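# Fold in both corner flaps at one box end

## Task

At one of the short ends of the cardboard box, push both corner flaps inward so they stay folded. At the end, both long side walls must be standing upright and the box must sit on its base. Anything that stays in position only because the robot is holding it is not counted as finished.

## Robot and tools

Robot: two arms, left_arm and right_arm, each ending in a two-finger gripper. The fingers point along the gripper's own +z axis and close along its y axis. The reported hand position is the spot between the finger pads, roughly 1 cm short of the tips.

Scene frame: origin on the table surface midway between the arms, +x out over the table, +z up, and left_arm sits on the +y side. The arm names do not match the left or right of any picture. State lines look like `left_arm: ...` | `right_arm: ...` and give end_effector_position in metres plus end_effector_quat_wxyz. Printed positions can be somewhat wrong, worse at long reach.

Row format (used by both motion tools): a single flat list of 14 numbers, each in [-1, 1]. The first seven are left_arm: dx, dy, dz, rx, ry, rz, opening; the next seven are right_arm in the same order. Always send all 14, even if one arm should not move. dx..rz are an offset, not a pose: they are expressed in that gripper's own axes and counted from the gripper's pose in the most recent result that showed it (before any such result in the scene, and for later calls within the same reply, from where the arm is when the motion starts). A value of 1.0 equals 0.6 m for translation or 180 degrees for rotation; rx, ry, rz form one rotation vector. Opening is absolute, not an offset: +1 is fully open (0.094 m), -1 is closed.

execute_actions: argument actions is a list holding at most one item. Empty list: just report the state. An action item has rows (1 to 15 rows of 14 numbers) and optional steps (up to 15, default 15); one row runs per control step of 1/30 s, the final row repeats if steps outnumber rows, and every row is measured from the same starting pose, not from the row before. A wait item has only steps (up to 300), counted from the previous result, so your thinking time eats into it. Optional pictures (true/false) toggles camera images. A rejected call sends nothing.

move: target is one 14-number row as above; speed is top path speed in m/s, 0.002 to 0.5, default 0.25 (rotation capped at twice that in rad/s). Both grippers travel straight paths that finish together, lasting 0.5 to 10 s; longer paths are cut off at 10 s short of the goal. Openings are sent at the start. Paths do not avoid obstacles or the other arm, and grippers can lag, drift, or overshoot the speed, especially with a nearly straight arm. Faster contact and targets set deeper past a surface push harder. The result adds a move: line with an ending such as done, off_target, moving, held or fault, the limits that acted (paced means the sent pose was clipped; held means a check blocked steps and the arm may then surge), and each gripper's distance to its target. If only one arm is named, the other finished fine.

wait: seconds from 0 to 10; nothing new is commanded.

zoom_image: camera is one of cam_head_left, cam_head_right, cam_left_wrist, cam_right_wrist (all 504x504); region is [x0, y0, x1, y1] in pixels, top-left origin, no larger than 504 by 504.

finished_scene: scene is the number of the current scene. It is final, and the result reports success and the next task. Sending a reply without any tool call ends everything.

Control behaviour: each step the commanded pose is clamped to within 70 mm and 16 degrees of the measured one, then solved by damped inverse kinematics with position favoured over orientation. After an action, an arm continues only to its last clamped pose, so far targets need several actions; check the result and send the remainder. Arms tend to settle a centimetre or more low, and repeated zero offsets let them sag and pull them back to the reference pose. To keep an arm still, send in the first call of a reply the offset back to where it should be (aiming a bit higher if it keeps drooping), zeros in later calls, and always its intended opening. A result with nothing pending shows a Hand target line per arm. HELD marks steps where part of a row was not sent; a pose unreachable line names an arm whose command the clearance check altered. The simulation keeps running while you think.

Gripping: grip_measured reports finger opening on the command scale (each gripper can be off by about 1 mm). To hold something, command about 0.03 below grip_measured; a smaller gap holds more gently. Pads push roughly 50 to 62 N each, less on very thin parts. Joint limits in rad (base to gripper): waist -2.618 to 3.054, shoulder 0.000 to 3.142, elbow 0.000 to 3.142, wrist pitch -1.571 to 1.571, wrist yaw -1.571 to 1.571, wrist roll -2.094 to 2.094; elbows cannot fully straighten.

Hazards: never knock or place anything off the table. Keep the arms from striking or pushing each other hard. Avoid drops, slips, slams and heavy pushing. Occasional outside tugs on held parts or pushes on loose items can happen. Holding loads heats motors: MOTOR HOT appears from 75 °C, at 90 °C that arm is halted for 10 s, and at 100 °C it goes limp and falls; these show as OVER-TEMPERATURE FAULT lines. Heat partly carries between scenes. Camera calibration (intrinsics, distortion and T_world_to_cam per camera) is given and may be slightly off; results list any cameras whose numbers changed. Quick, smooth, low-effort motion is preferred.

Each tool is called by a JSON object that holds its "op" and its "data", one argument or row to a line.

## Session

{"op": "execute_actions", "data": {
  "actions": []
}}

Scene clock: 0.00 s of 4500.00 s.
left_arm: end_effector_position=(+0.3938, +0.3405, +0.4108) grip_measured=+1.000 end_effector_quat_wxyz=(+0.705, -0.067, +0.704, +0.056) | right_arm: end_effector_position=(+0.4015, -0.3011, +0.4025) grip_measured=-0.983 end_effector_quat_wxyz=(+0.699, -0.061, +0.710, +0.051)
Joint positions: left_arm=[-0.005  1.046  1.061 -0.015  0.011 -0.015  0.094] | right_arm=[-0.01   1.043  1.043 -0.017 -0.004 -0.012  0.001]
Joint velocities: left_arm=[-0.007  0.002 -0.012  0.022  0.022 -0.007  0.   ] | right_arm=[-0.017 -0.007 -0.007  0.095 -0.022  0.007  0.   ]
Hand target (left_arm): +0.392, +0.340, +0.413; +0.706, -0.067, +0.703, +0.056
Hand target (right_arm): +0.400, -0.301, +0.401; +0.696, -0.061, +0.714, +0.050

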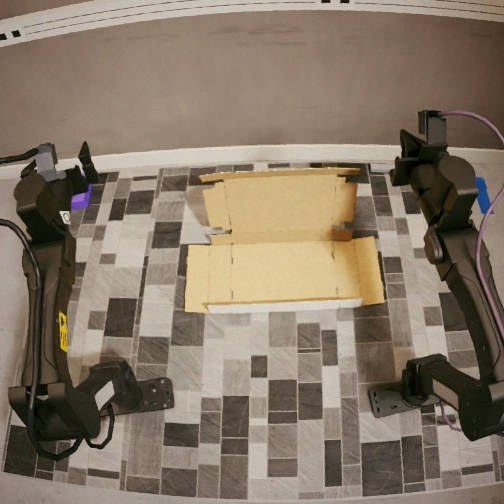

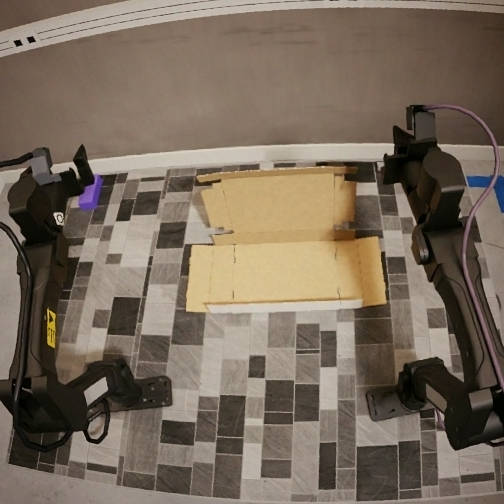

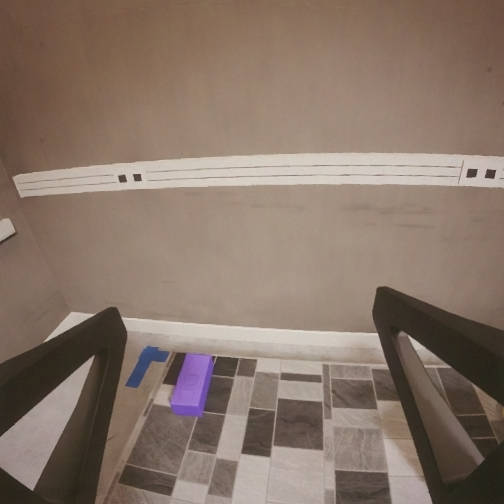

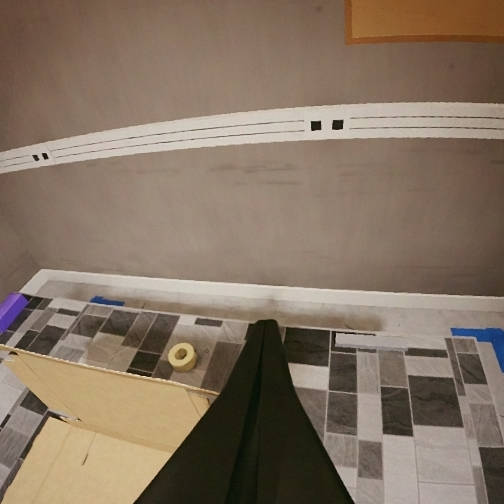

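{"op": "zoom_image", "data": {
  "camera": "cam_head_left",
  "region": [170, 150, 400, 330]
}}

{"op": "zoom_image", "data": {
  "camera": "cam_head_right",
  "region": [170, 150, 400, 330]
}}

Region (170, 150, 400, 330) of cam_head_left's 504x504 image, scaled by 2.191, with more detail than that image has; it fills the top 394 rows of this view, and the rest is white.

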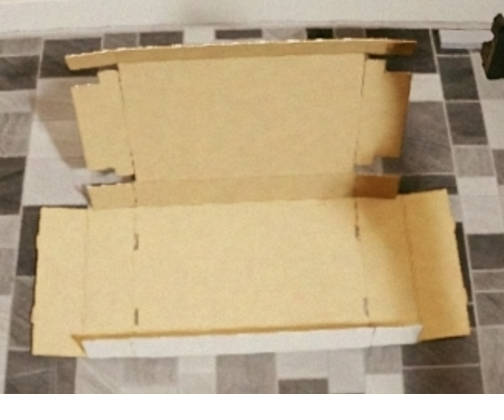

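Region (170, 150, 400, 330) of cam_head_right's 504x504 image, scaled by 2.191, with more detail than that image has; it fills the top 394 rows of this view, and the rest is white.

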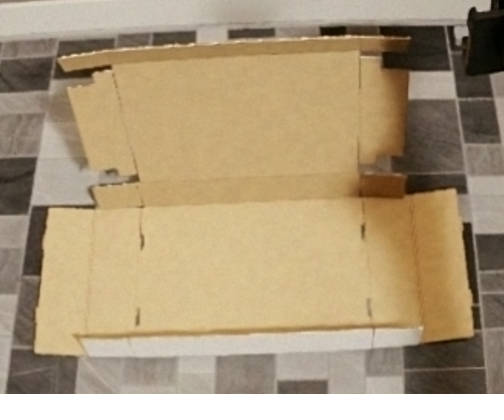

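{"op": "move", "data": {
  "target": [0.483,-0.335,-0.404,0.368,0.218,0.153,-1,0.417,0.393,-0.24,-0.405,0.274,-0.234,0.2],
  "speed": 0.3
}}

Scene clock: 22.23 s of 4500.00 s.
left_arm: end_effector_position=(+0.1937, +0.0992, +0.1311) grip_measured=-0.977 end_effector_quat_wxyz=(+0.343, +0.455, +0.798, -0.197) | right_arm: end_effector_position=(+0.2205, -0.0975, +0.1487) grip_measured=+0.198 end_effector_quat_wxyz=(+0.174, -0.680, +0.689, +0.181)
Joint positions: left_arm=[-0.708  0.739  0.535 -0.625  0.371  0.373  0.001] | right_arm=[ 0.568  1.448  1.168 -0.938 -0.373 -0.758  0.056]
Joint velocities: left_arm=[ 0.007 -0.007 -0.002  0.051  0.037 -0.022 -0.001] | right_arm=[ 0.017 -0.002 -0.017  0.022  0.066 -0.022 -0.   ]
Hand target (left_arm): +0.191, +0.100, +0.122; +0.329, +0.454, +0.804, -0.197
Hand target (right_arm): +0.220, -0.094, +0.156; -0.177, +0.686, -0.682, -0.184
Off the commanded pose (left_arm): 0.008 m, 1 deg.
Off the commanded pose (right_arm): 0.005 m, 1 deg.
After step 90, 15.83 s passed at rest.
move: done
camera_calibration (this result's frames):
cam_left_wrist: T_world_to_cam=[[-0.89554, -0.444135, -0.0274325, 0.217847], [-0.42101, 0.865646, -0.270937, 0.0565957], [0.14408, -0.231086, -0.962206, 0.215558], [0, 0, 0, 1]] pos_world=[0.18786, 0.0975741, 0.228722]
cam_right_wrist: T_world_to_cam=[[0.986472, -0.103475, -0.127145, -0.201324], [-0.0778233, -0.978241, 0.192323, -0.074467], [-0.144279, -0.179826, -0.97306, 0.249031], [0, 0, 0, 1]] pos_world=[0.228736, -0.0488963, 0.231047]

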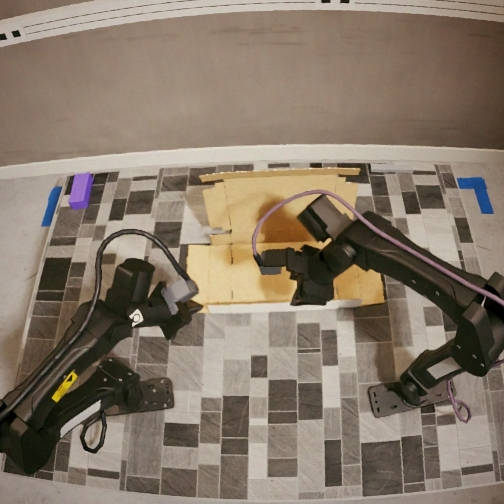

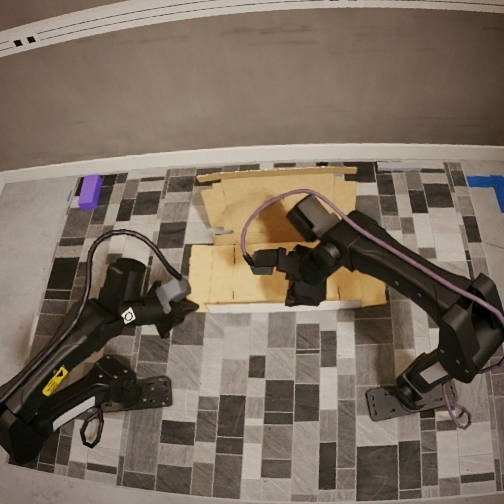

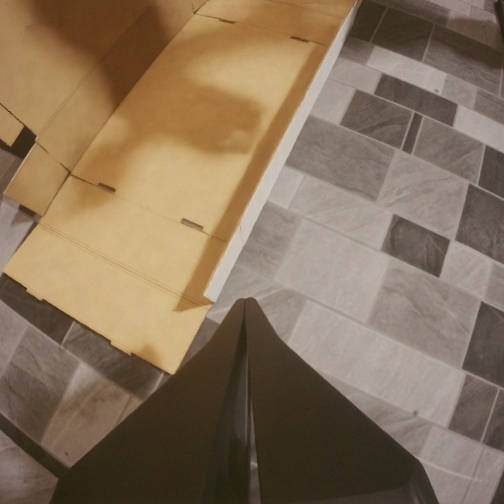

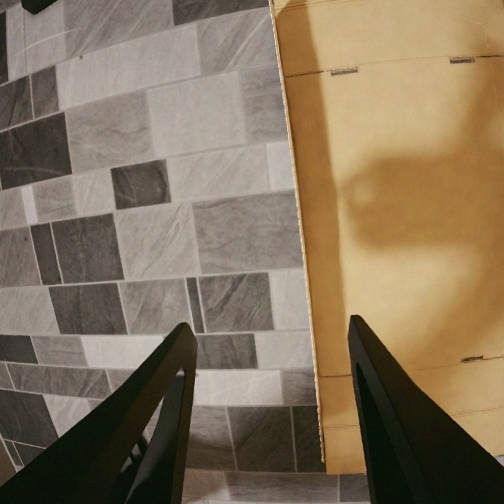

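{"op": "move", "data": {
  "target": [0.082,-0.004,0.144,0,0,0,-1,0.085,-0.03,0.17,0,0,0,0.2],
  "speed": 0.15
}}

Scene clock: 26.90 s of 4500.00 s.
left_arm: end_effector_position=(+0.2152, +0.0702, +0.0472) grip_measured=-0.977 end_effector_quat_wxyz=(+0.358, +0.456, +0.790, -0.198) | right_arm: end_effector_position=(+0.2431, -0.0860, +0.0432) grip_measured=+0.198 end_effector_quat_wxyz=(+0.186, -0.679, +0.688, +0.177)
Joint positions: left_arm=[-0.799  1.054  0.256  0.026  0.31   0.306  0.001] | right_arm=[ 0.549  1.634  0.904 -0.472 -0.373 -0.775  0.056]
Joint velocities: left_arm=[-0.007  0.002 -0.002 -0.037 -0.037 -0.007 -0.001] | right_arm=[ 0.007  0.002  0.017  0.037 -0.022  0.051 -0.   ]
Hand target (left_arm): +0.209, +0.073, +0.036; +0.342, +0.455, +0.798, -0.197
Hand target (right_arm): +0.238, -0.092, +0.035; -0.174, +0.680, -0.689, -0.181
Off the commanded pose (left_arm): 0.015 m, 2 deg.
Off the commanded pose (right_arm): 0.012 m, 1 deg.
After step 90, 0.13 s passed at rest.
move: off_target (left_arm, right_arm)
camera_calibration (this result's frames):
cam_left_wrist: T_world_to_cam=[[-0.895796, -0.442159, -0.0452139, 0.222634], [-0.410066, 0.861419, -0.299671, 0.0673727], [0.17145, -0.249903, -0.952971, 0.120017], [0, 0, 0, 1]] pos_world=[0.206485, 0.0703965, 0.144629]
cam_right_wrist: T_world_to_cam=[[0.98861, -0.105818, -0.107021, -0.237365], [-0.0854948, -0.980074, 0.179293, -0.0388408], [-0.123861, -0.168101, -0.977957, 0.148], [0, 0, 0, 1]] pos_world=[0.249672, -0.0383054, 0.126299]

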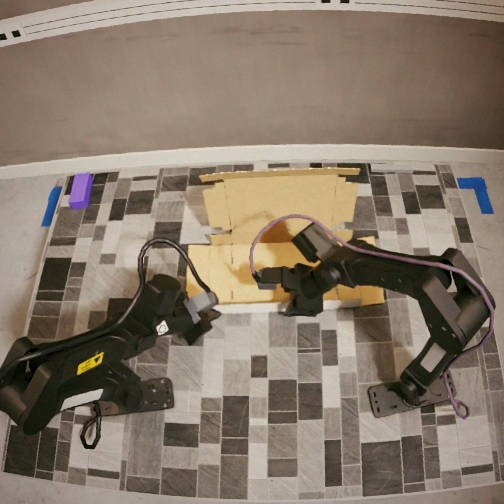

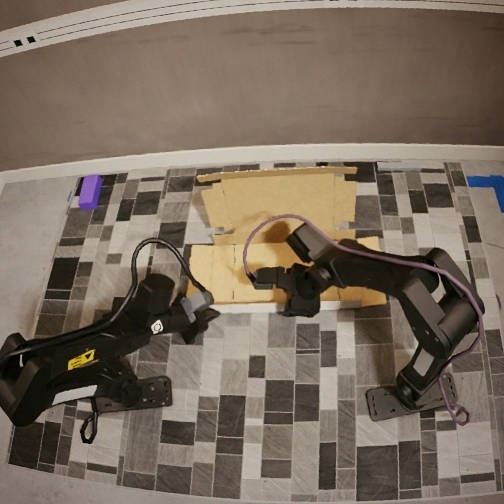

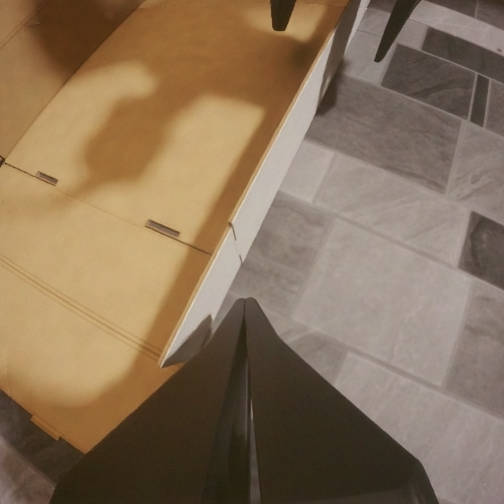

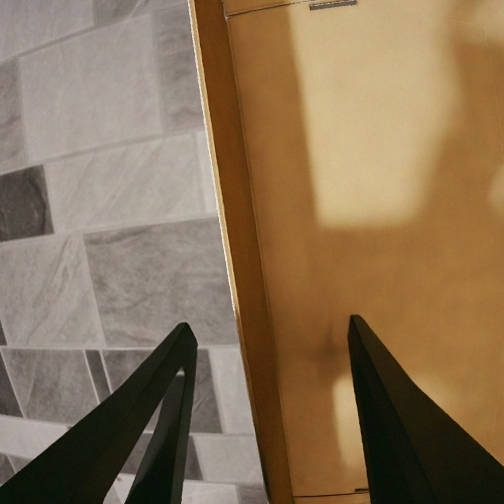

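{"op": "move", "data": {
  "target": [0.032,0.004,0.008,0,0,0,-1,0.0125,0.007,0.022,0,0,0,-0.3],
  "speed": 0.1
}}

{"op": "move", "data": {
  "target": [0,0,0,0,0,0,-1,0,0,0,0,0,0,-1]
}}

Scene clock: 30.47 s of 4500.00 s.
left_arm: end_effector_position=(+0.2190, +0.0762, +0.0399) grip_measured=-0.977 end_effector_quat_wxyz=(+0.373, +0.453, +0.786, -0.195) | right_arm: end_effector_position=(+0.2490, -0.0812, +0.0404) grip_measured=-0.298 end_effector_quat_wxyz=(+0.206, -0.679, +0.683, +0.175)
Joint positions: left_arm=[-0.762  1.074  0.208  0.116  0.326  0.331  0.001] | right_arm=[ 0.549  1.642  0.884 -0.403 -0.372 -0.775  0.033]
Joint velocities: left_arm=[ 0.022 -0.002 -0.012 -0.037  0.051  0.007 -0.   ] | right_arm=[-0.007 -0.007  0.002 -0.007 -0.007 -0.081 -0.   ]
Hand target (left_arm): +0.213, +0.080, +0.030; +0.359, +0.456, +0.790, -0.199
Hand target (right_arm): +0.239, -0.086, +0.028; -0.186, +0.679, -0.688, -0.177
Off the commanded pose (left_arm): 0.012 m, 2 deg.
Off the commanded pose (right_arm): 0.017 m, 2 deg.
move: off_target (left_arm, right_arm)
camera_calibration (this result's frames):
cam_left_wrist: T_world_to_cam=[[-0.890788, -0.449814, -0.0645242, 0.228641], [-0.408241, 0.854524, -0.321136, 0.0625769], [0.199589, -0.259723, -0.944832, 0.108156], [0, 0, 0, 1]] pos_world=[0.20763, 0.0774631, 0.137038]
cam_right_wrist: T_world_to_cam=[[0.991495, -0.104018, -0.0782186, -0.244772], [-0.0913223, -0.984259, 0.151309, -0.0308775], [-0.0927262, -0.142879, -0.985387, 0.14139], [0, 0, 0, 1]] pos_world=[0.252981, -0.0356504, 0.12485]

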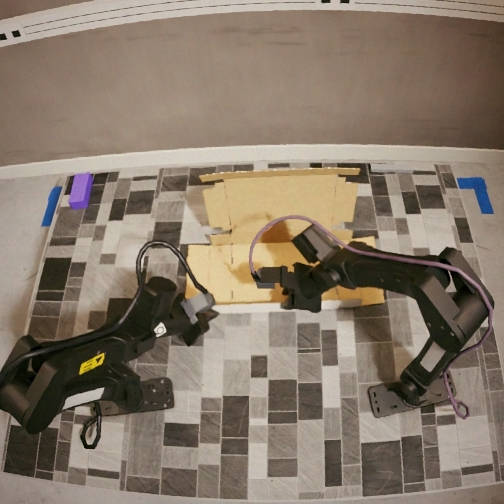

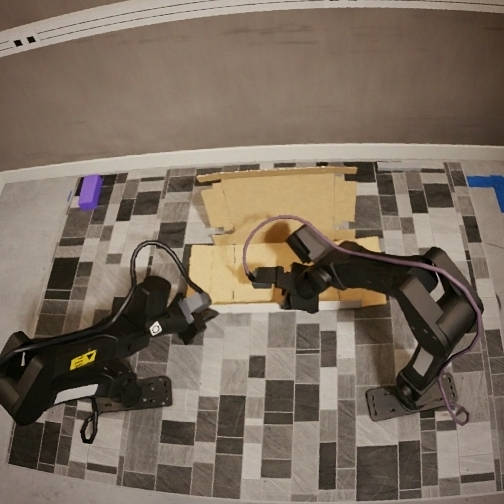

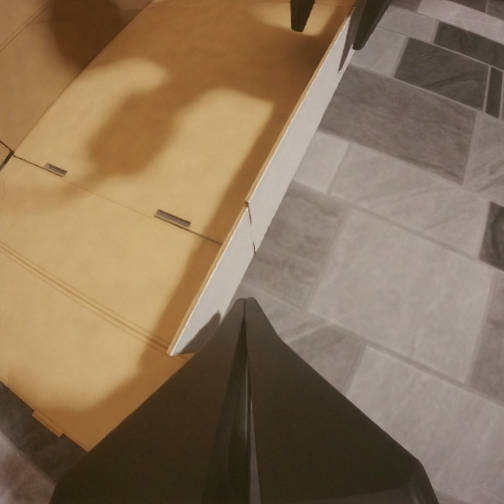

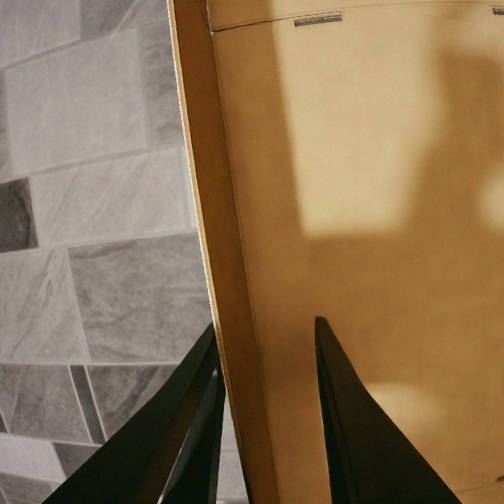

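Scene clock: 30.97 s of 4500.00 s.
left_arm: end_effector_position=(+0.2190, +0.0762, +0.0399) grip_measured=-0.977 end_effector_quat_wxyz=(+0.373, +0.453, +0.786, -0.195) | right_arm: end_effector_position=(+0.2498, -0.0811, +0.0406) grip_measured=-0.969 end_effector_quat_wxyz=(+0.207, -0.679, +0.683, +0.174)
Joint positions: left_arm=[-0.762  1.074  0.208  0.116  0.326  0.331  0.001] | right_arm=[ 0.549  1.642  0.884 -0.4   -0.37  -0.774  0.001]
Joint velocities: left_arm=[-0.027  0.007  0.007  0.007  0.007  0.051 -0.   ] | right_arm=[ 0.002 -0.012 -0.017  0.051  0.037  0.081  0.   ]
Hand target (left_arm): +0.219, +0.076, +0.040; +0.373, +0.453, +0.786, -0.195
Hand target (right_arm): +0.249, -0.081, +0.040; -0.206, +0.679, -0.682, -0.175
Off the commanded pose (left_arm): 0.000 m, 0 deg.
Off the commanded pose (right_arm): 0.001 m, 0 deg.
move: done
camera_calibration (this result's frames):
cam_left_wrist: T_world_to_cam=[[-0.890788, -0.449814, -0.0645242, 0.228641], [-0.408241, 0.854524, -0.321136, 0.0625769], [0.199589, -0.259723, -0.944832, 0.108156], [0, 0, 0, 1]] pos_world=[0.20763, 0.0774631, 0.137038]
cam_right_wrist: T_world_to_cam=[[0.991519, -0.105764, -0.0755219, -0.245792], [-0.0935081, -0.984162, 0.150603, -0.0301596], [-0.0902542, -0.142264, -0.985705, 0.141058], [0, 0, 0, 1]] pos_world=[0.253618, -0.0356103, 0.125021]

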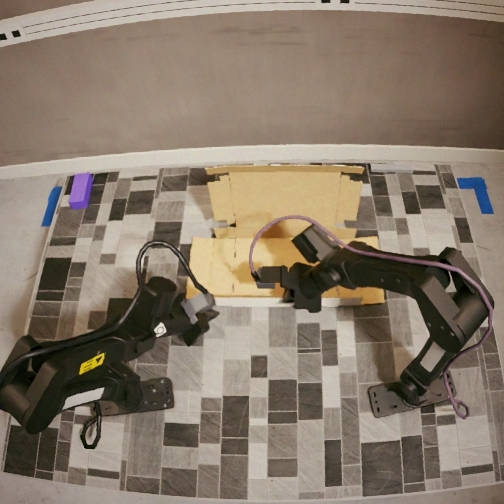

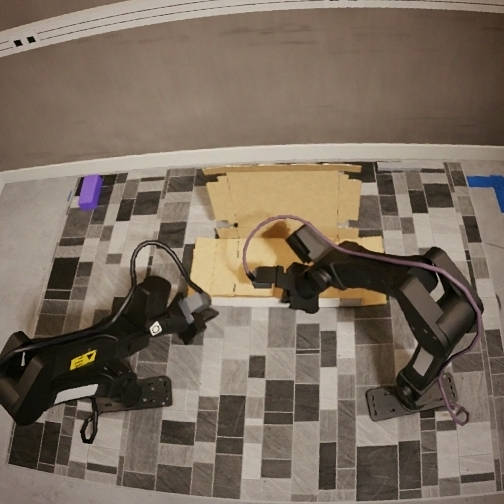

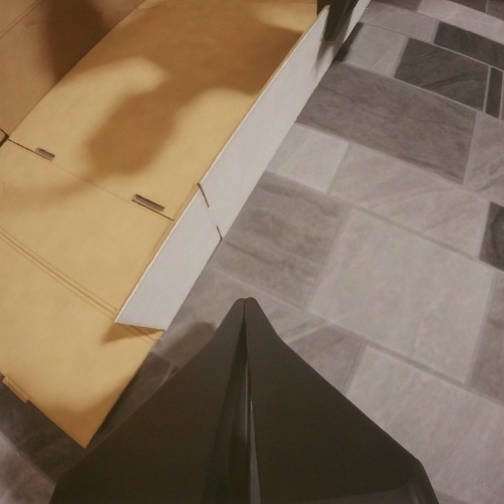

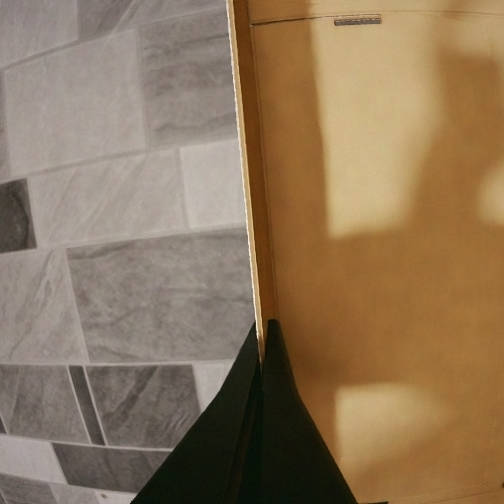

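{"op": "move", "data": {
  "target": [-0.034,0.092,0.052,0,0,0,-1,0,0,0,0,0,0,-1],
  "speed": 0.06
}}

Scene clock: 34.43 s of 4500.00 s.
left_arm: end_effector_position=(+0.2709, +0.0768, +0.0284) grip_measured=-0.977 end_effector_quat_wxyz=(+0.354, +0.453, +0.794, -0.199) | right_arm: end_effector_position=(+0.2553, -0.0816, +0.0406) grip_measured=-0.969 end_effector_quat_wxyz=(+0.213, -0.674, +0.688, +0.163)
Joint positions: left_arm=[-0.612  1.402  0.372  0.196  0.439  0.442  0.001] | right_arm=[ 0.549  1.642  0.884 -0.385 -0.346 -0.762  0.001]
Joint velocities: left_arm=[ 0.007 -0.007 -0.007  0.037 -0.081  0.037  0.   ] | right_arm=[ 0.002  0.007  0.002 -0.007 -0.037  0.125  0.001]
Hand target (left_arm): +0.286, +0.073, +0.038; +0.373, +0.453, +0.786, -0.195
Hand target (right_arm): +0.250, -0.081, +0.041; -0.207, +0.679, -0.683, -0.174
Off the commanded pose (left_arm): 0.017 m, 2 deg.
Off the commanded pose (right_arm): 0.006 m, 2 deg.
move: off_target (left_arm)
camera_calibration (this result's frames):
cam_left_wrist: T_world_to_cam=[[-0.893595, -0.447453, -0.0356792, 0.274199], [-0.418649, 0.859463, -0.293354, 0.0811519], [0.161927, -0.247203, -0.955338, 0.096652], [0, 0, 0, 1]] pos_world=[0.263346, 0.0768368, 0.125925]
cam_right_wrist: T_world_to_cam=[[0.99049, -0.12591, -0.0554722, -0.253518], [-0.116061, -0.981133, 0.154621, -0.0243305], [-0.0738939, -0.146712, -0.986415, 0.137037], [0, 0, 0, 1]] pos_world=[0.258409, -0.0356867, 0.124874]

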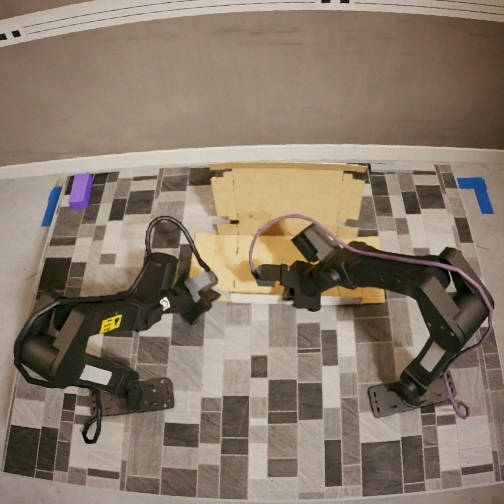

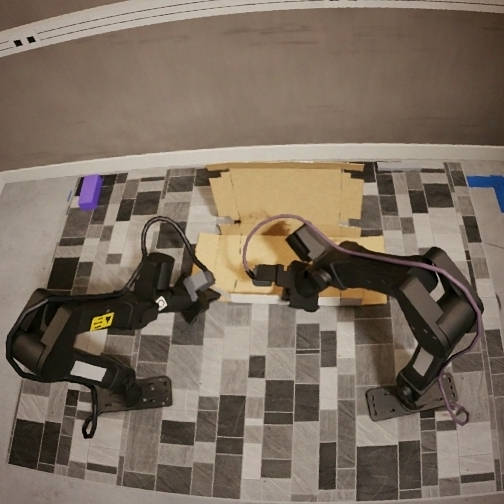

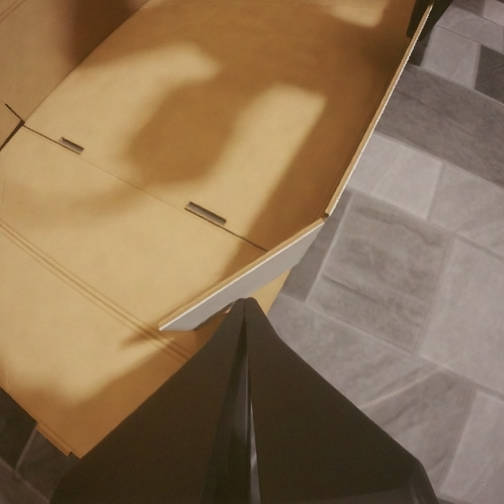

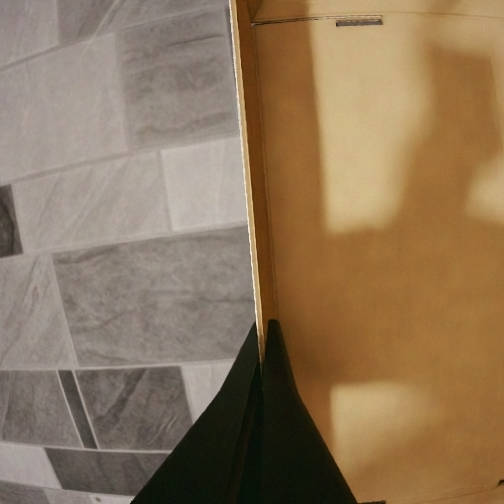

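{"op": "move", "data": {
  "target": [-0.058,0.035,0.042,0,0,0,-1,0,0.009,0,0,0,0,-1],
  "speed": 0.06
}}

Scene clock: 37.30 s of 4500.00 s.
left_arm: end_effector_position=(+0.2986, +0.0604, +0.0286) grip_measured=-0.977 end_effector_quat_wxyz=(+0.340, +0.452, +0.801, -0.197) | right_arm: end_effector_position=(+0.2620, -0.0825, +0.0408) grip_measured=-0.969 end_effector_quat_wxyz=(+0.220, -0.666, +0.697, +0.151)
Joint positions: left_arm=[-0.632  1.536  0.516  0.161  0.419  0.428  0.001] | right_arm=[ 0.549  1.642  0.884 -0.368 -0.316 -0.74   0.001]
Joint velocities: left_arm=[-0.012 -0.017  0.012 -0.066  0.022 -0.022 -0.   ] | right_arm=[-0.012  0.012  0.007 -0.022  0.022 -0.051 -0.   ]
Hand target (left_arm): +0.309, +0.052, +0.038; +0.354, +0.453, +0.794, -0.199
Hand target (right_arm): +0.250, -0.081, +0.040; -0.213, +0.674, -0.688, -0.163
Off the commanded pose (left_arm): 0.017 m, 2 deg.
Off the commanded pose (right_arm): 0.012 m, 2 deg.
move: off_target (left_arm, right_arm)
camera_calibration (this result's frames):
cam_left_wrist: T_world_to_cam=[[-0.893137, -0.449315, -0.0205728, 0.291111], [-0.428324, 0.863592, -0.265985, 0.108712], [0.137277, -0.228749, -0.963758, 0.0947799], [0, 0, 0, 1]] pos_world=[0.293555, 0.058599, 0.126249]
cam_right_wrist: T_world_to_cam=[[0.986901, -0.157423, -0.0352783, -0.262684], [-0.149967, -0.975809, 0.159084, -0.0153175], [-0.0594683, -0.15171, -0.986635, 0.133381], [0, 0, 0, 1]] pos_world=[0.264878, -0.0360642, 0.124768]

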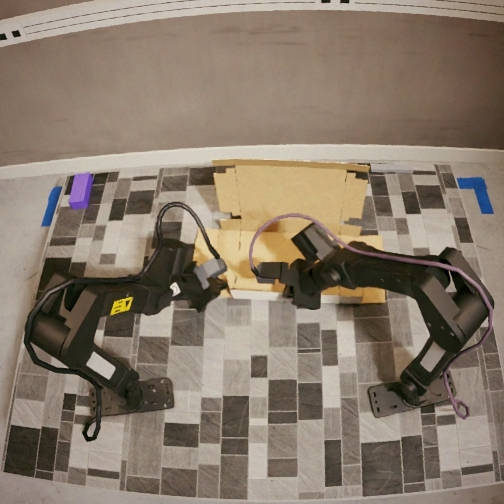

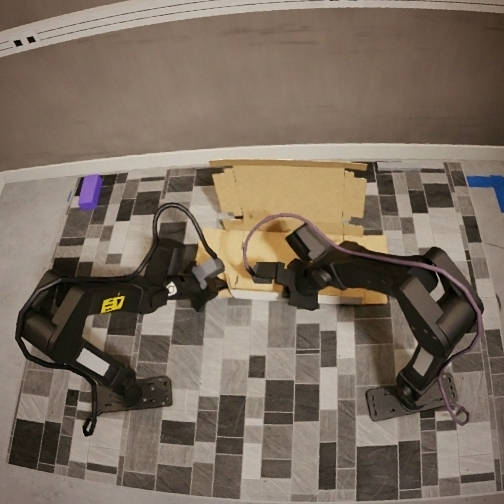

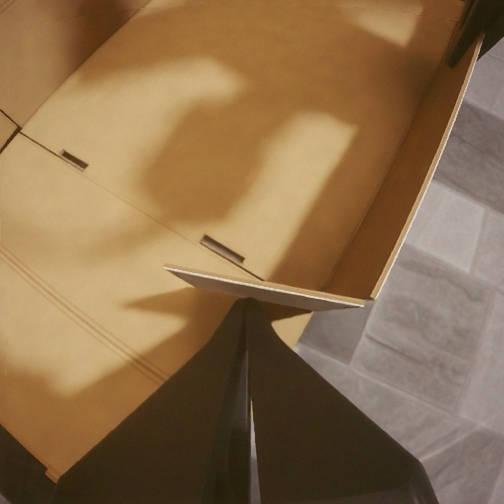

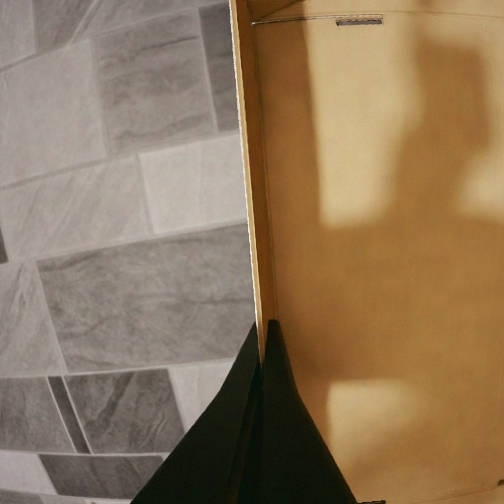

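{"op": "move", "data": {
  "target": [-0.066,-0.026,0.05,0,0,0,-1,0,0.015,0,0,0,0,-1],
  "speed": 0.06
}}

Scene clock: 40.57 s of 4500.00 s.
left_arm: end_effector_position=(+0.3094, +0.0315, +0.0262) grip_measured=-0.978 end_effector_quat_wxyz=(+0.332, +0.441, +0.817, -0.169) | right_arm: end_effector_position=(+0.2634, -0.0864, +0.0421) grip_measured=-0.969 end_effector_quat_wxyz=(+0.218, -0.657, +0.708, +0.142)
Joint positions: left_arm=[-0.757  1.614  0.609  0.156  0.271  0.319  0.001] | right_arm=[ 0.549  1.63   0.884 -0.381 -0.293 -0.717  0.001]
Joint velocities: left_arm=[-0.002 -0.012 -0.012 -0.022 -0.037 -0.037 -0.001] | right_arm=[-0.012 -0.007  0.017  0.007 -0.037 -0.007 -0.   ]
Hand target (left_arm): +0.309, +0.011, +0.037; +0.339, +0.453, +0.801, -0.197
Hand target (right_arm): +0.253, -0.082, +0.040; -0.220, +0.666, -0.697, -0.150
Off the commanded pose (left_arm): 0.024 m, 4 deg.
Off the commanded pose (right_arm): 0.012 m, 2 deg.
move: off_target (left_arm, right_arm)
camera_calibration (this result's frames):
cam_left_wrist: T_world_to_cam=[[-0.869953, -0.491249, -0.0430805, 0.282474], [-0.471247, 0.853901, -0.220861, 0.150065], [0.145284, -0.171837, -0.974353, 0.0803954], [0, 0, 0, 1]] pos_world=[0.304777, 0.0244397, 0.123646]
cam_right_wrist: T_world_to_cam=[[0.981837, -0.186993, -0.0320932, -0.266042], [-0.178818, -0.96858, 0.172847, -0.0114532], [-0.063406, -0.163969, -0.984426, 0.134066], [0, 0, 0, 1]] pos_world=[0.267662, -0.0388584, 0.12542]

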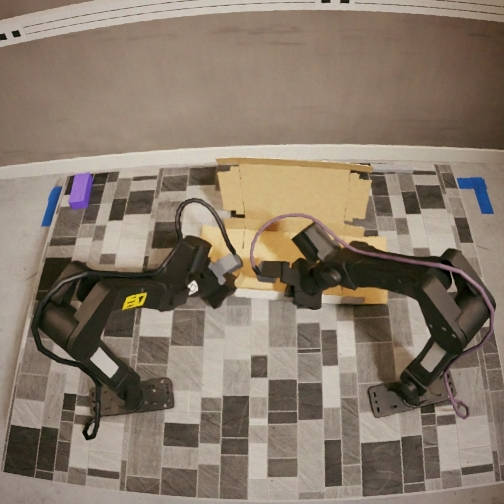

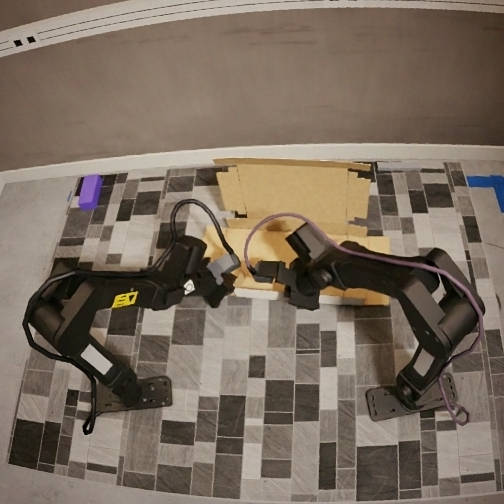

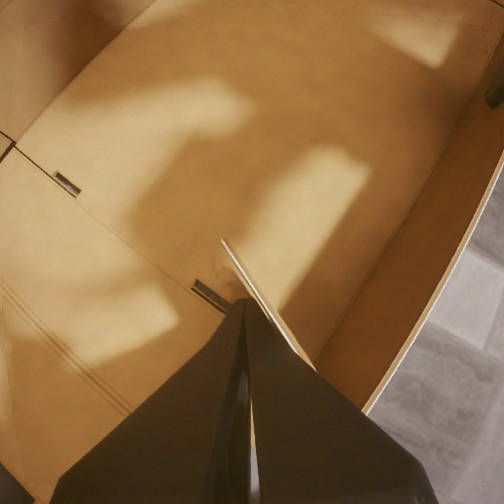

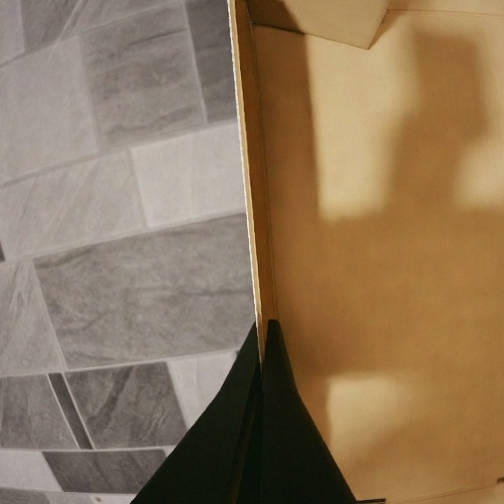

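{"op": "move", "data": {
  "target": [0.02,0.04,-0.07,0,0,0,-1,0,0,0,0,0,0,-1],
  "speed": 0.1
}}

Scene clock: 42.70 s of 4500.00 s.
left_arm: end_effector_position=(+0.3174, +0.0719, +0.0519) grip_measured=-0.978 end_effector_quat_wxyz=(+0.340, +0.438, +0.816, -0.163) | right_arm: end_effector_position=(+0.2637, -0.0862, +0.0423) grip_measured=-0.969 end_effector_quat_wxyz=(+0.218, -0.657, +0.708, +0.142)
Joint positions: left_arm=[-0.609  1.48   0.609  0.004  0.355  0.434  0.001] | right_arm=[ 0.549  1.63   0.884 -0.379 -0.293 -0.717  0.001]
Joint velocities: left_arm=[ 0.002 -0.007  0.002 -0.081 -0.007  0.066  0.   ] | right_arm=[-0.007  0.007 -0.012  0.066 -0.051 -0.037 -0.001]
Hand target (left_arm): +0.308, +0.076, +0.049; +0.332, +0.440, +0.817, -0.169
Hand target (right_arm): +0.263, -0.086, +0.042; -0.218, +0.657, -0.708, -0.142
Off the commanded pose (left_arm): 0.011 m, 1 deg.
Off the commanded pose (right_arm): 0.000 m, 0 deg.
move: off_target (left_arm)
camera_calibration (this result's frames):
cam_left_wrist: T_world_to_cam=[[-0.863978, -0.500127, -0.058435, 0.30995], [-0.475721, 0.848781, -0.230782, 0.127399], [0.165019, -0.171592, -0.971249, 0.1047], [0, 0, 0, 1]] pos_world=[0.311119, 0.0648469, 0.149204]
cam_right_wrist: T_world_to_cam=[[0.981782, -0.187453, -0.0310675, -0.266368], [-0.179502, -0.968627, 0.171875, -0.0110382], [-0.0623112, -0.163167, -0.984629, 0.134041], [0, 0, 0, 1]] pos_world=[0.267886, -0.0387523, 0.125602]

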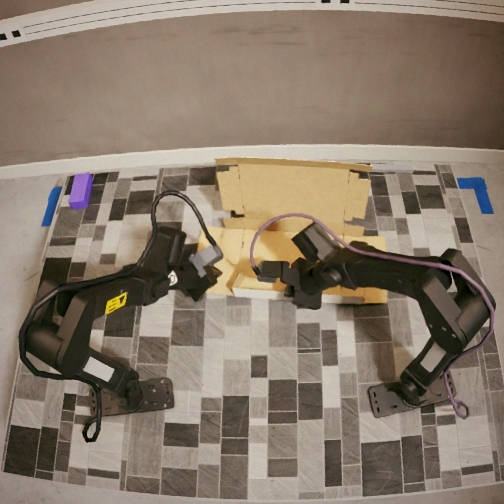

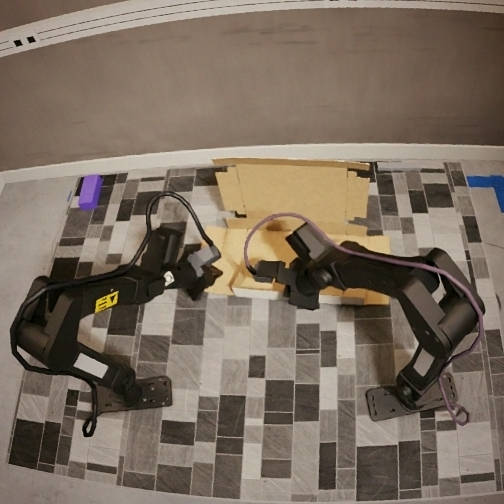

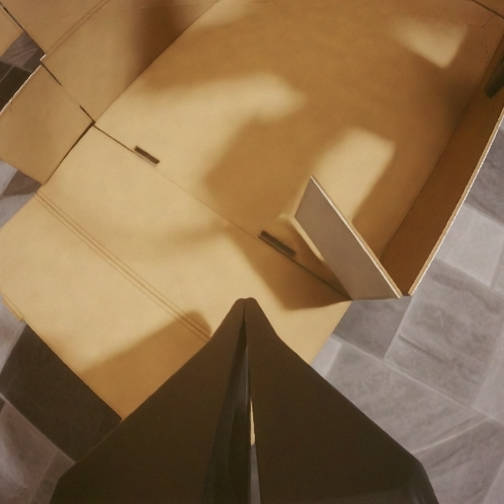

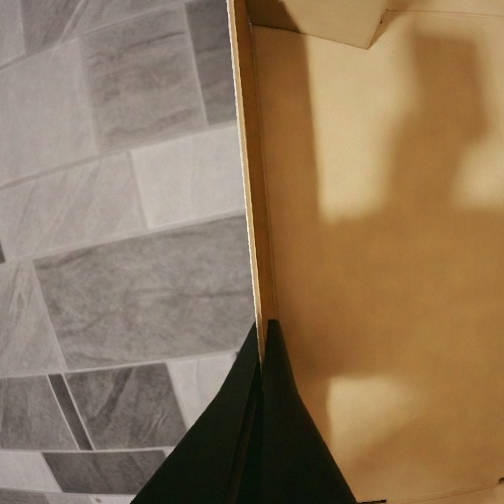

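{"op": "move", "data": {
  "target": [0.024,0.275,-0.024,0.079,0,0.079,-1,0,0.067,0,-0.028,0,-0.048,-1],
  "speed": 0.1
}}

Scene clock: 50.90 s of 4500.00 s.
left_arm: end_effector_position=(+0.4390, +0.1834, +0.0586) grip_measured=-0.978 end_effector_quat_wxyz=(+0.298, +0.572, +0.735, -0.209) | right_arm: end_effector_position=(+0.2366, -0.0769, +0.0429) grip_measured=-0.969 end_effector_quat_wxyz=(+0.212, -0.708, +0.656, +0.151)
Joint positions: left_arm=[-0.121  2.032  1.398 -0.729  0.721  1.312  0.001] | right_arm=[ 0.608  1.605  0.862 -0.4   -0.317 -0.806  0.001]
Joint velocities: left_arm=[ 0.002 -0.007 -0.002 -0.022  0.037  0.037 -0.001] | right_arm=[-0.007 -0.007 -0.007 -0.081 -0.037  0.007 -0.   ]
Hand target (left_arm): +0.443, +0.182, +0.062; +0.303, +0.572, +0.731, -0.217
Hand target (right_arm): +0.224, -0.082, +0.039; -0.200, +0.717, -0.649, -0.156
Off the commanded pose (left_arm): 0.004 m, 1 deg.
Off the commanded pose (right_arm): 0.014 m, 2 deg.
After step 90, 2.80 s passed at rest.
move: off_target (right_arm)
camera_calibration (this result's frames):
cam_left_wrist: T_world_to_cam=[[-0.980868, -0.185502, -0.0590548, 0.464783], [-0.170239, 0.964475, -0.202006, -0.0648546], [0.0944293, -0.188087, -0.977602, 0.144632], [0, 0, 0, 1]] pos_world=[0.431193, 0.175972, 0.155739]
cam_right_wrist: T_world_to_cam=[[0.999032, -0.0416892, -0.014023, -0.231522], [-0.0386321, -0.984095, 0.173389, -0.0415698], [-0.0210284, -0.17268, -0.984754, 0.12401], [0, 0, 0, 1]] pos_world=[0.2323, -0.0291467, 0.12608]

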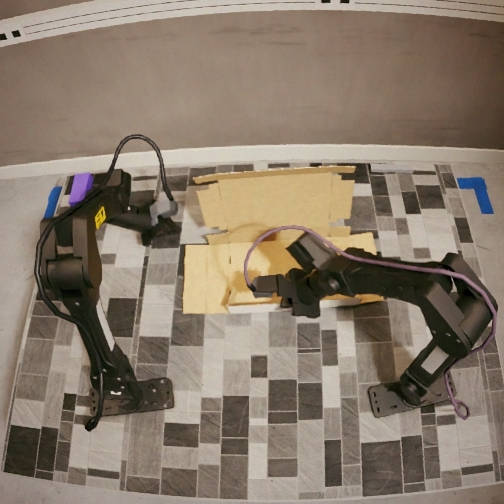

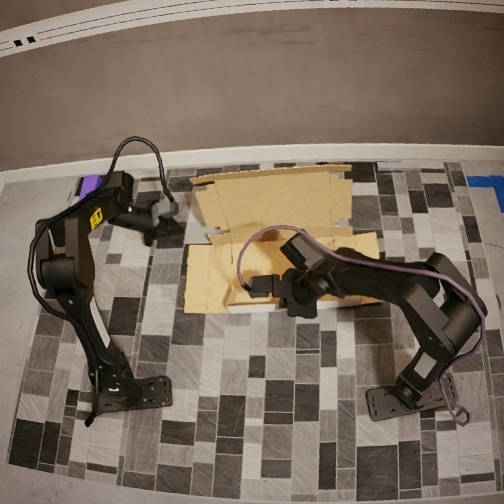

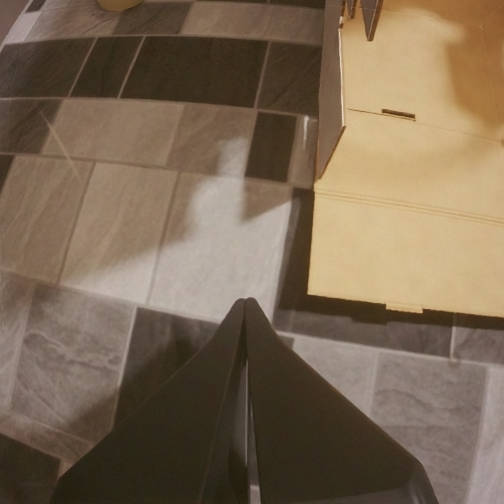

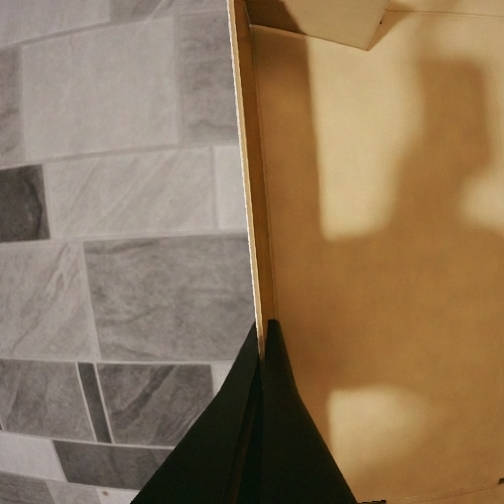

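{"op": "move", "data": {
  "target": [-0.08,-0.03,0.126,0,-0.13,0,-1,0,0,0,0,0,0,-1],
  "speed": 0.1
}}

Scene clock: 56.07 s of 4500.00 s.
left_arm: end_effector_position=(+0.4554, +0.1005, +0.0426) grip_measured=-0.978 end_effector_quat_wxyz=(+0.449, +0.527, +0.655, -0.302) | right_arm: end_effector_position=(+0.2366, -0.0769, +0.0429) grip_measured=-0.969 end_effector_quat_wxyz=(+0.212, -0.708, +0.656, +0.151)
Joint positions: left_arm=[-0.234  2.128  1.148  0.05   1.029  0.939  0.001] | right_arm=[ 0.608  1.605  0.862 -0.4   -0.317 -0.806  0.001]
Joint velocities: left_arm=[-0.002 -0.012 -0.012  0.051 -0.095 -0.037  0.001] | right_arm=[ 0.007  0.017 -0.022 -0.037 -0.051  0.007 -0.   ]
Hand target (left_arm): +0.445, +0.096, +0.033; +0.438, +0.520, +0.658, -0.323
Hand target (right_arm): +0.237, -0.077, +0.043; -0.212, +0.708, -0.656, -0.151
Off the commanded pose (left_arm): 0.014 m, 3 deg.
Off the commanded pose (right_arm): 0.000 m, 0 deg.
move: off_target (left_arm)
camera_calibration (this result's frames):
cam_left_wrist: T_world_to_cam=[[-0.970545, -0.203965, -0.128219, 0.464671], [-0.0989785, 0.822794, -0.559654, 0.0116273], [0.219648, -0.530479, -0.818747, 0.0825041], [0, 0, 0, 1]] pos_world=[0.434013, 0.128976, 0.133637]
cam_right_wrist: T_world_to_cam=[[0.999032, -0.0416892, -0.014023, -0.231522], [-0.0386321, -0.984095, 0.173389, -0.0415698], [-0.0210284, -0.17268, -0.984754, 0.12401], [0, 0, 0, 1]] pos_world=[0.2323, -0.0291467, 0.12608]

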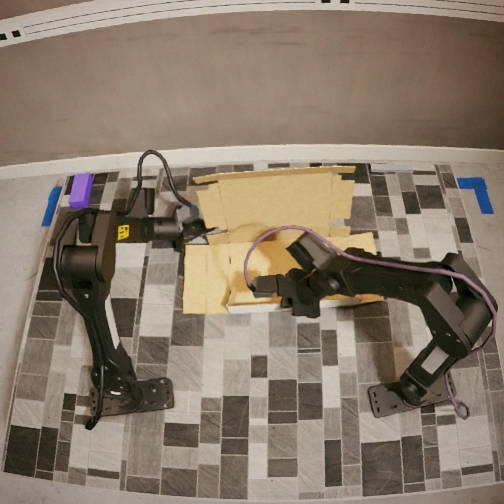

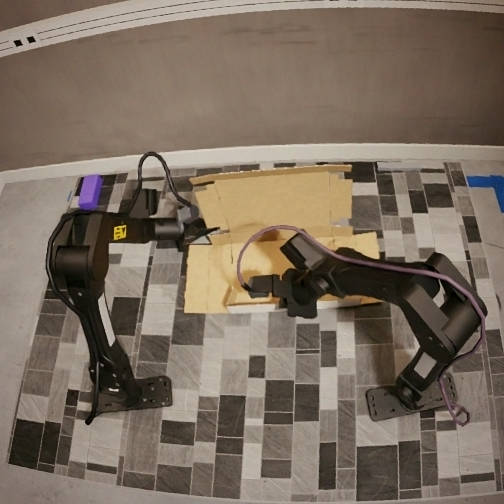

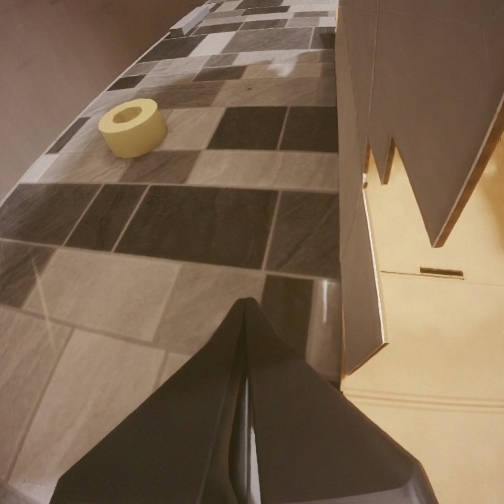

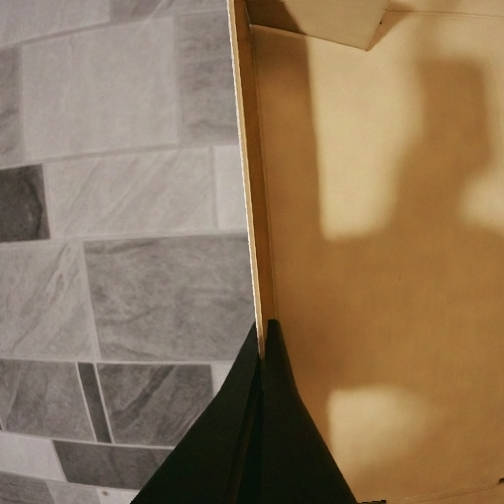

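{"op": "move", "data": {
  "target": [0.016,-0.11,-0.005,0,0,0,-1,0,0,0,0,0,0,-1],
  "speed": 0.05
}}

Scene clock: 61.07 s of 4500.00 s.
left_arm: end_effector_position=(+0.4021, +0.0948, +0.0258) grip_measured=-0.978 end_effector_quat_wxyz=(+0.454, +0.527, +0.657, -0.291) | right_arm: end_effector_position=(+0.2341, -0.0768, +0.0428) grip_measured=-0.969 end_effector_quat_wxyz=(-0.209, +0.709, -0.656, -0.156)
Joint positions: left_arm=[-0.263  2.023  0.855  0.297  0.992  0.889  0.001] | right_arm=[ 0.608  1.605  0.862 -0.407 -0.328 -0.806  0.001]
Joint velocities: left_arm=[ 0.012 -0.002 -0.007 -0.051 -0.066  0.051  0.   ] | right_arm=[-0.012 -0.007 -0.002 -0.037  0.022 -0.081 -0.001]
Hand target (left_arm): +0.391, +0.090, +0.028; +0.449, +0.527, +0.656, -0.303
Hand target (right_arm): +0.237, -0.077, +0.043; -0.212, +0.708, -0.656, -0.151
Off the commanded pose (left_arm): 0.013 m, 1 deg.
Off the commanded pose (right_arm): 0.002 m, 1 deg.
After step 90, 0.43 s passed at rest.
move: off_target (left_arm)
camera_calibration (this result's frames):
cam_left_wrist: T_world_to_cam=[[-0.965267, -0.216154, -0.146755, 0.409129], [-0.101396, 0.827615, -0.552063, 0.00195649], [0.240787, -0.518007, -0.820786, 0.067788], [0, 0, 0, 1]] pos_world=[0.378794, 0.12193, 0.116761]
cam_right_wrist: T_world_to_cam=[[0.998973, -0.0374142, -0.0255557, -0.22823], [-0.0324779, -0.984581, 0.171891, -0.0430189], [-0.0315928, -0.170884, -0.984785, 0.126433], [0, 0, 0, 1]] pos_world=[0.230592, -0.0292892, 0.126071]

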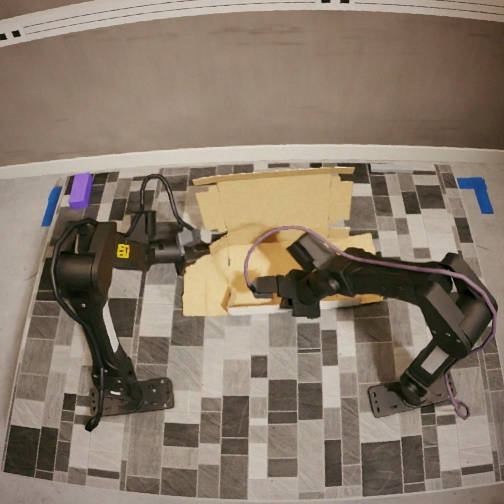

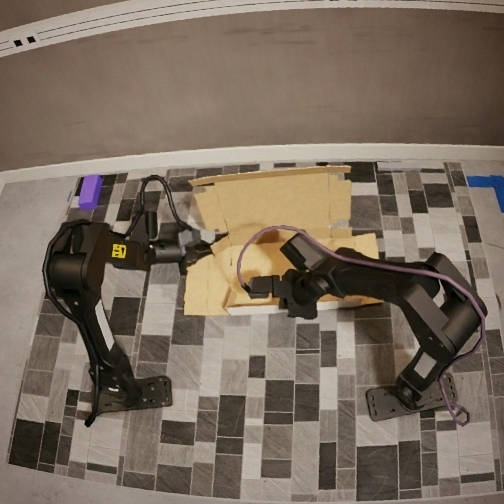

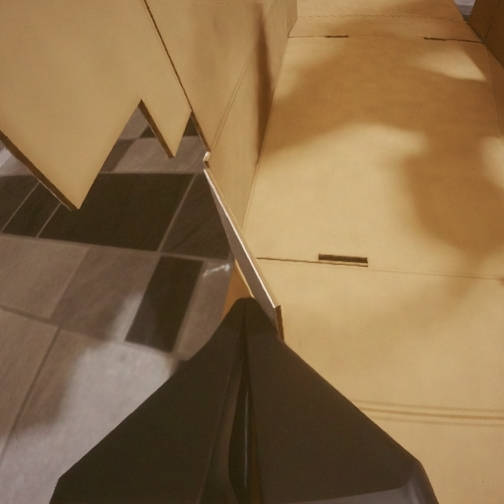

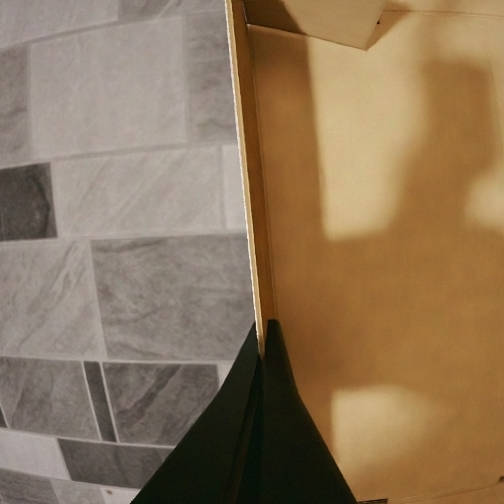

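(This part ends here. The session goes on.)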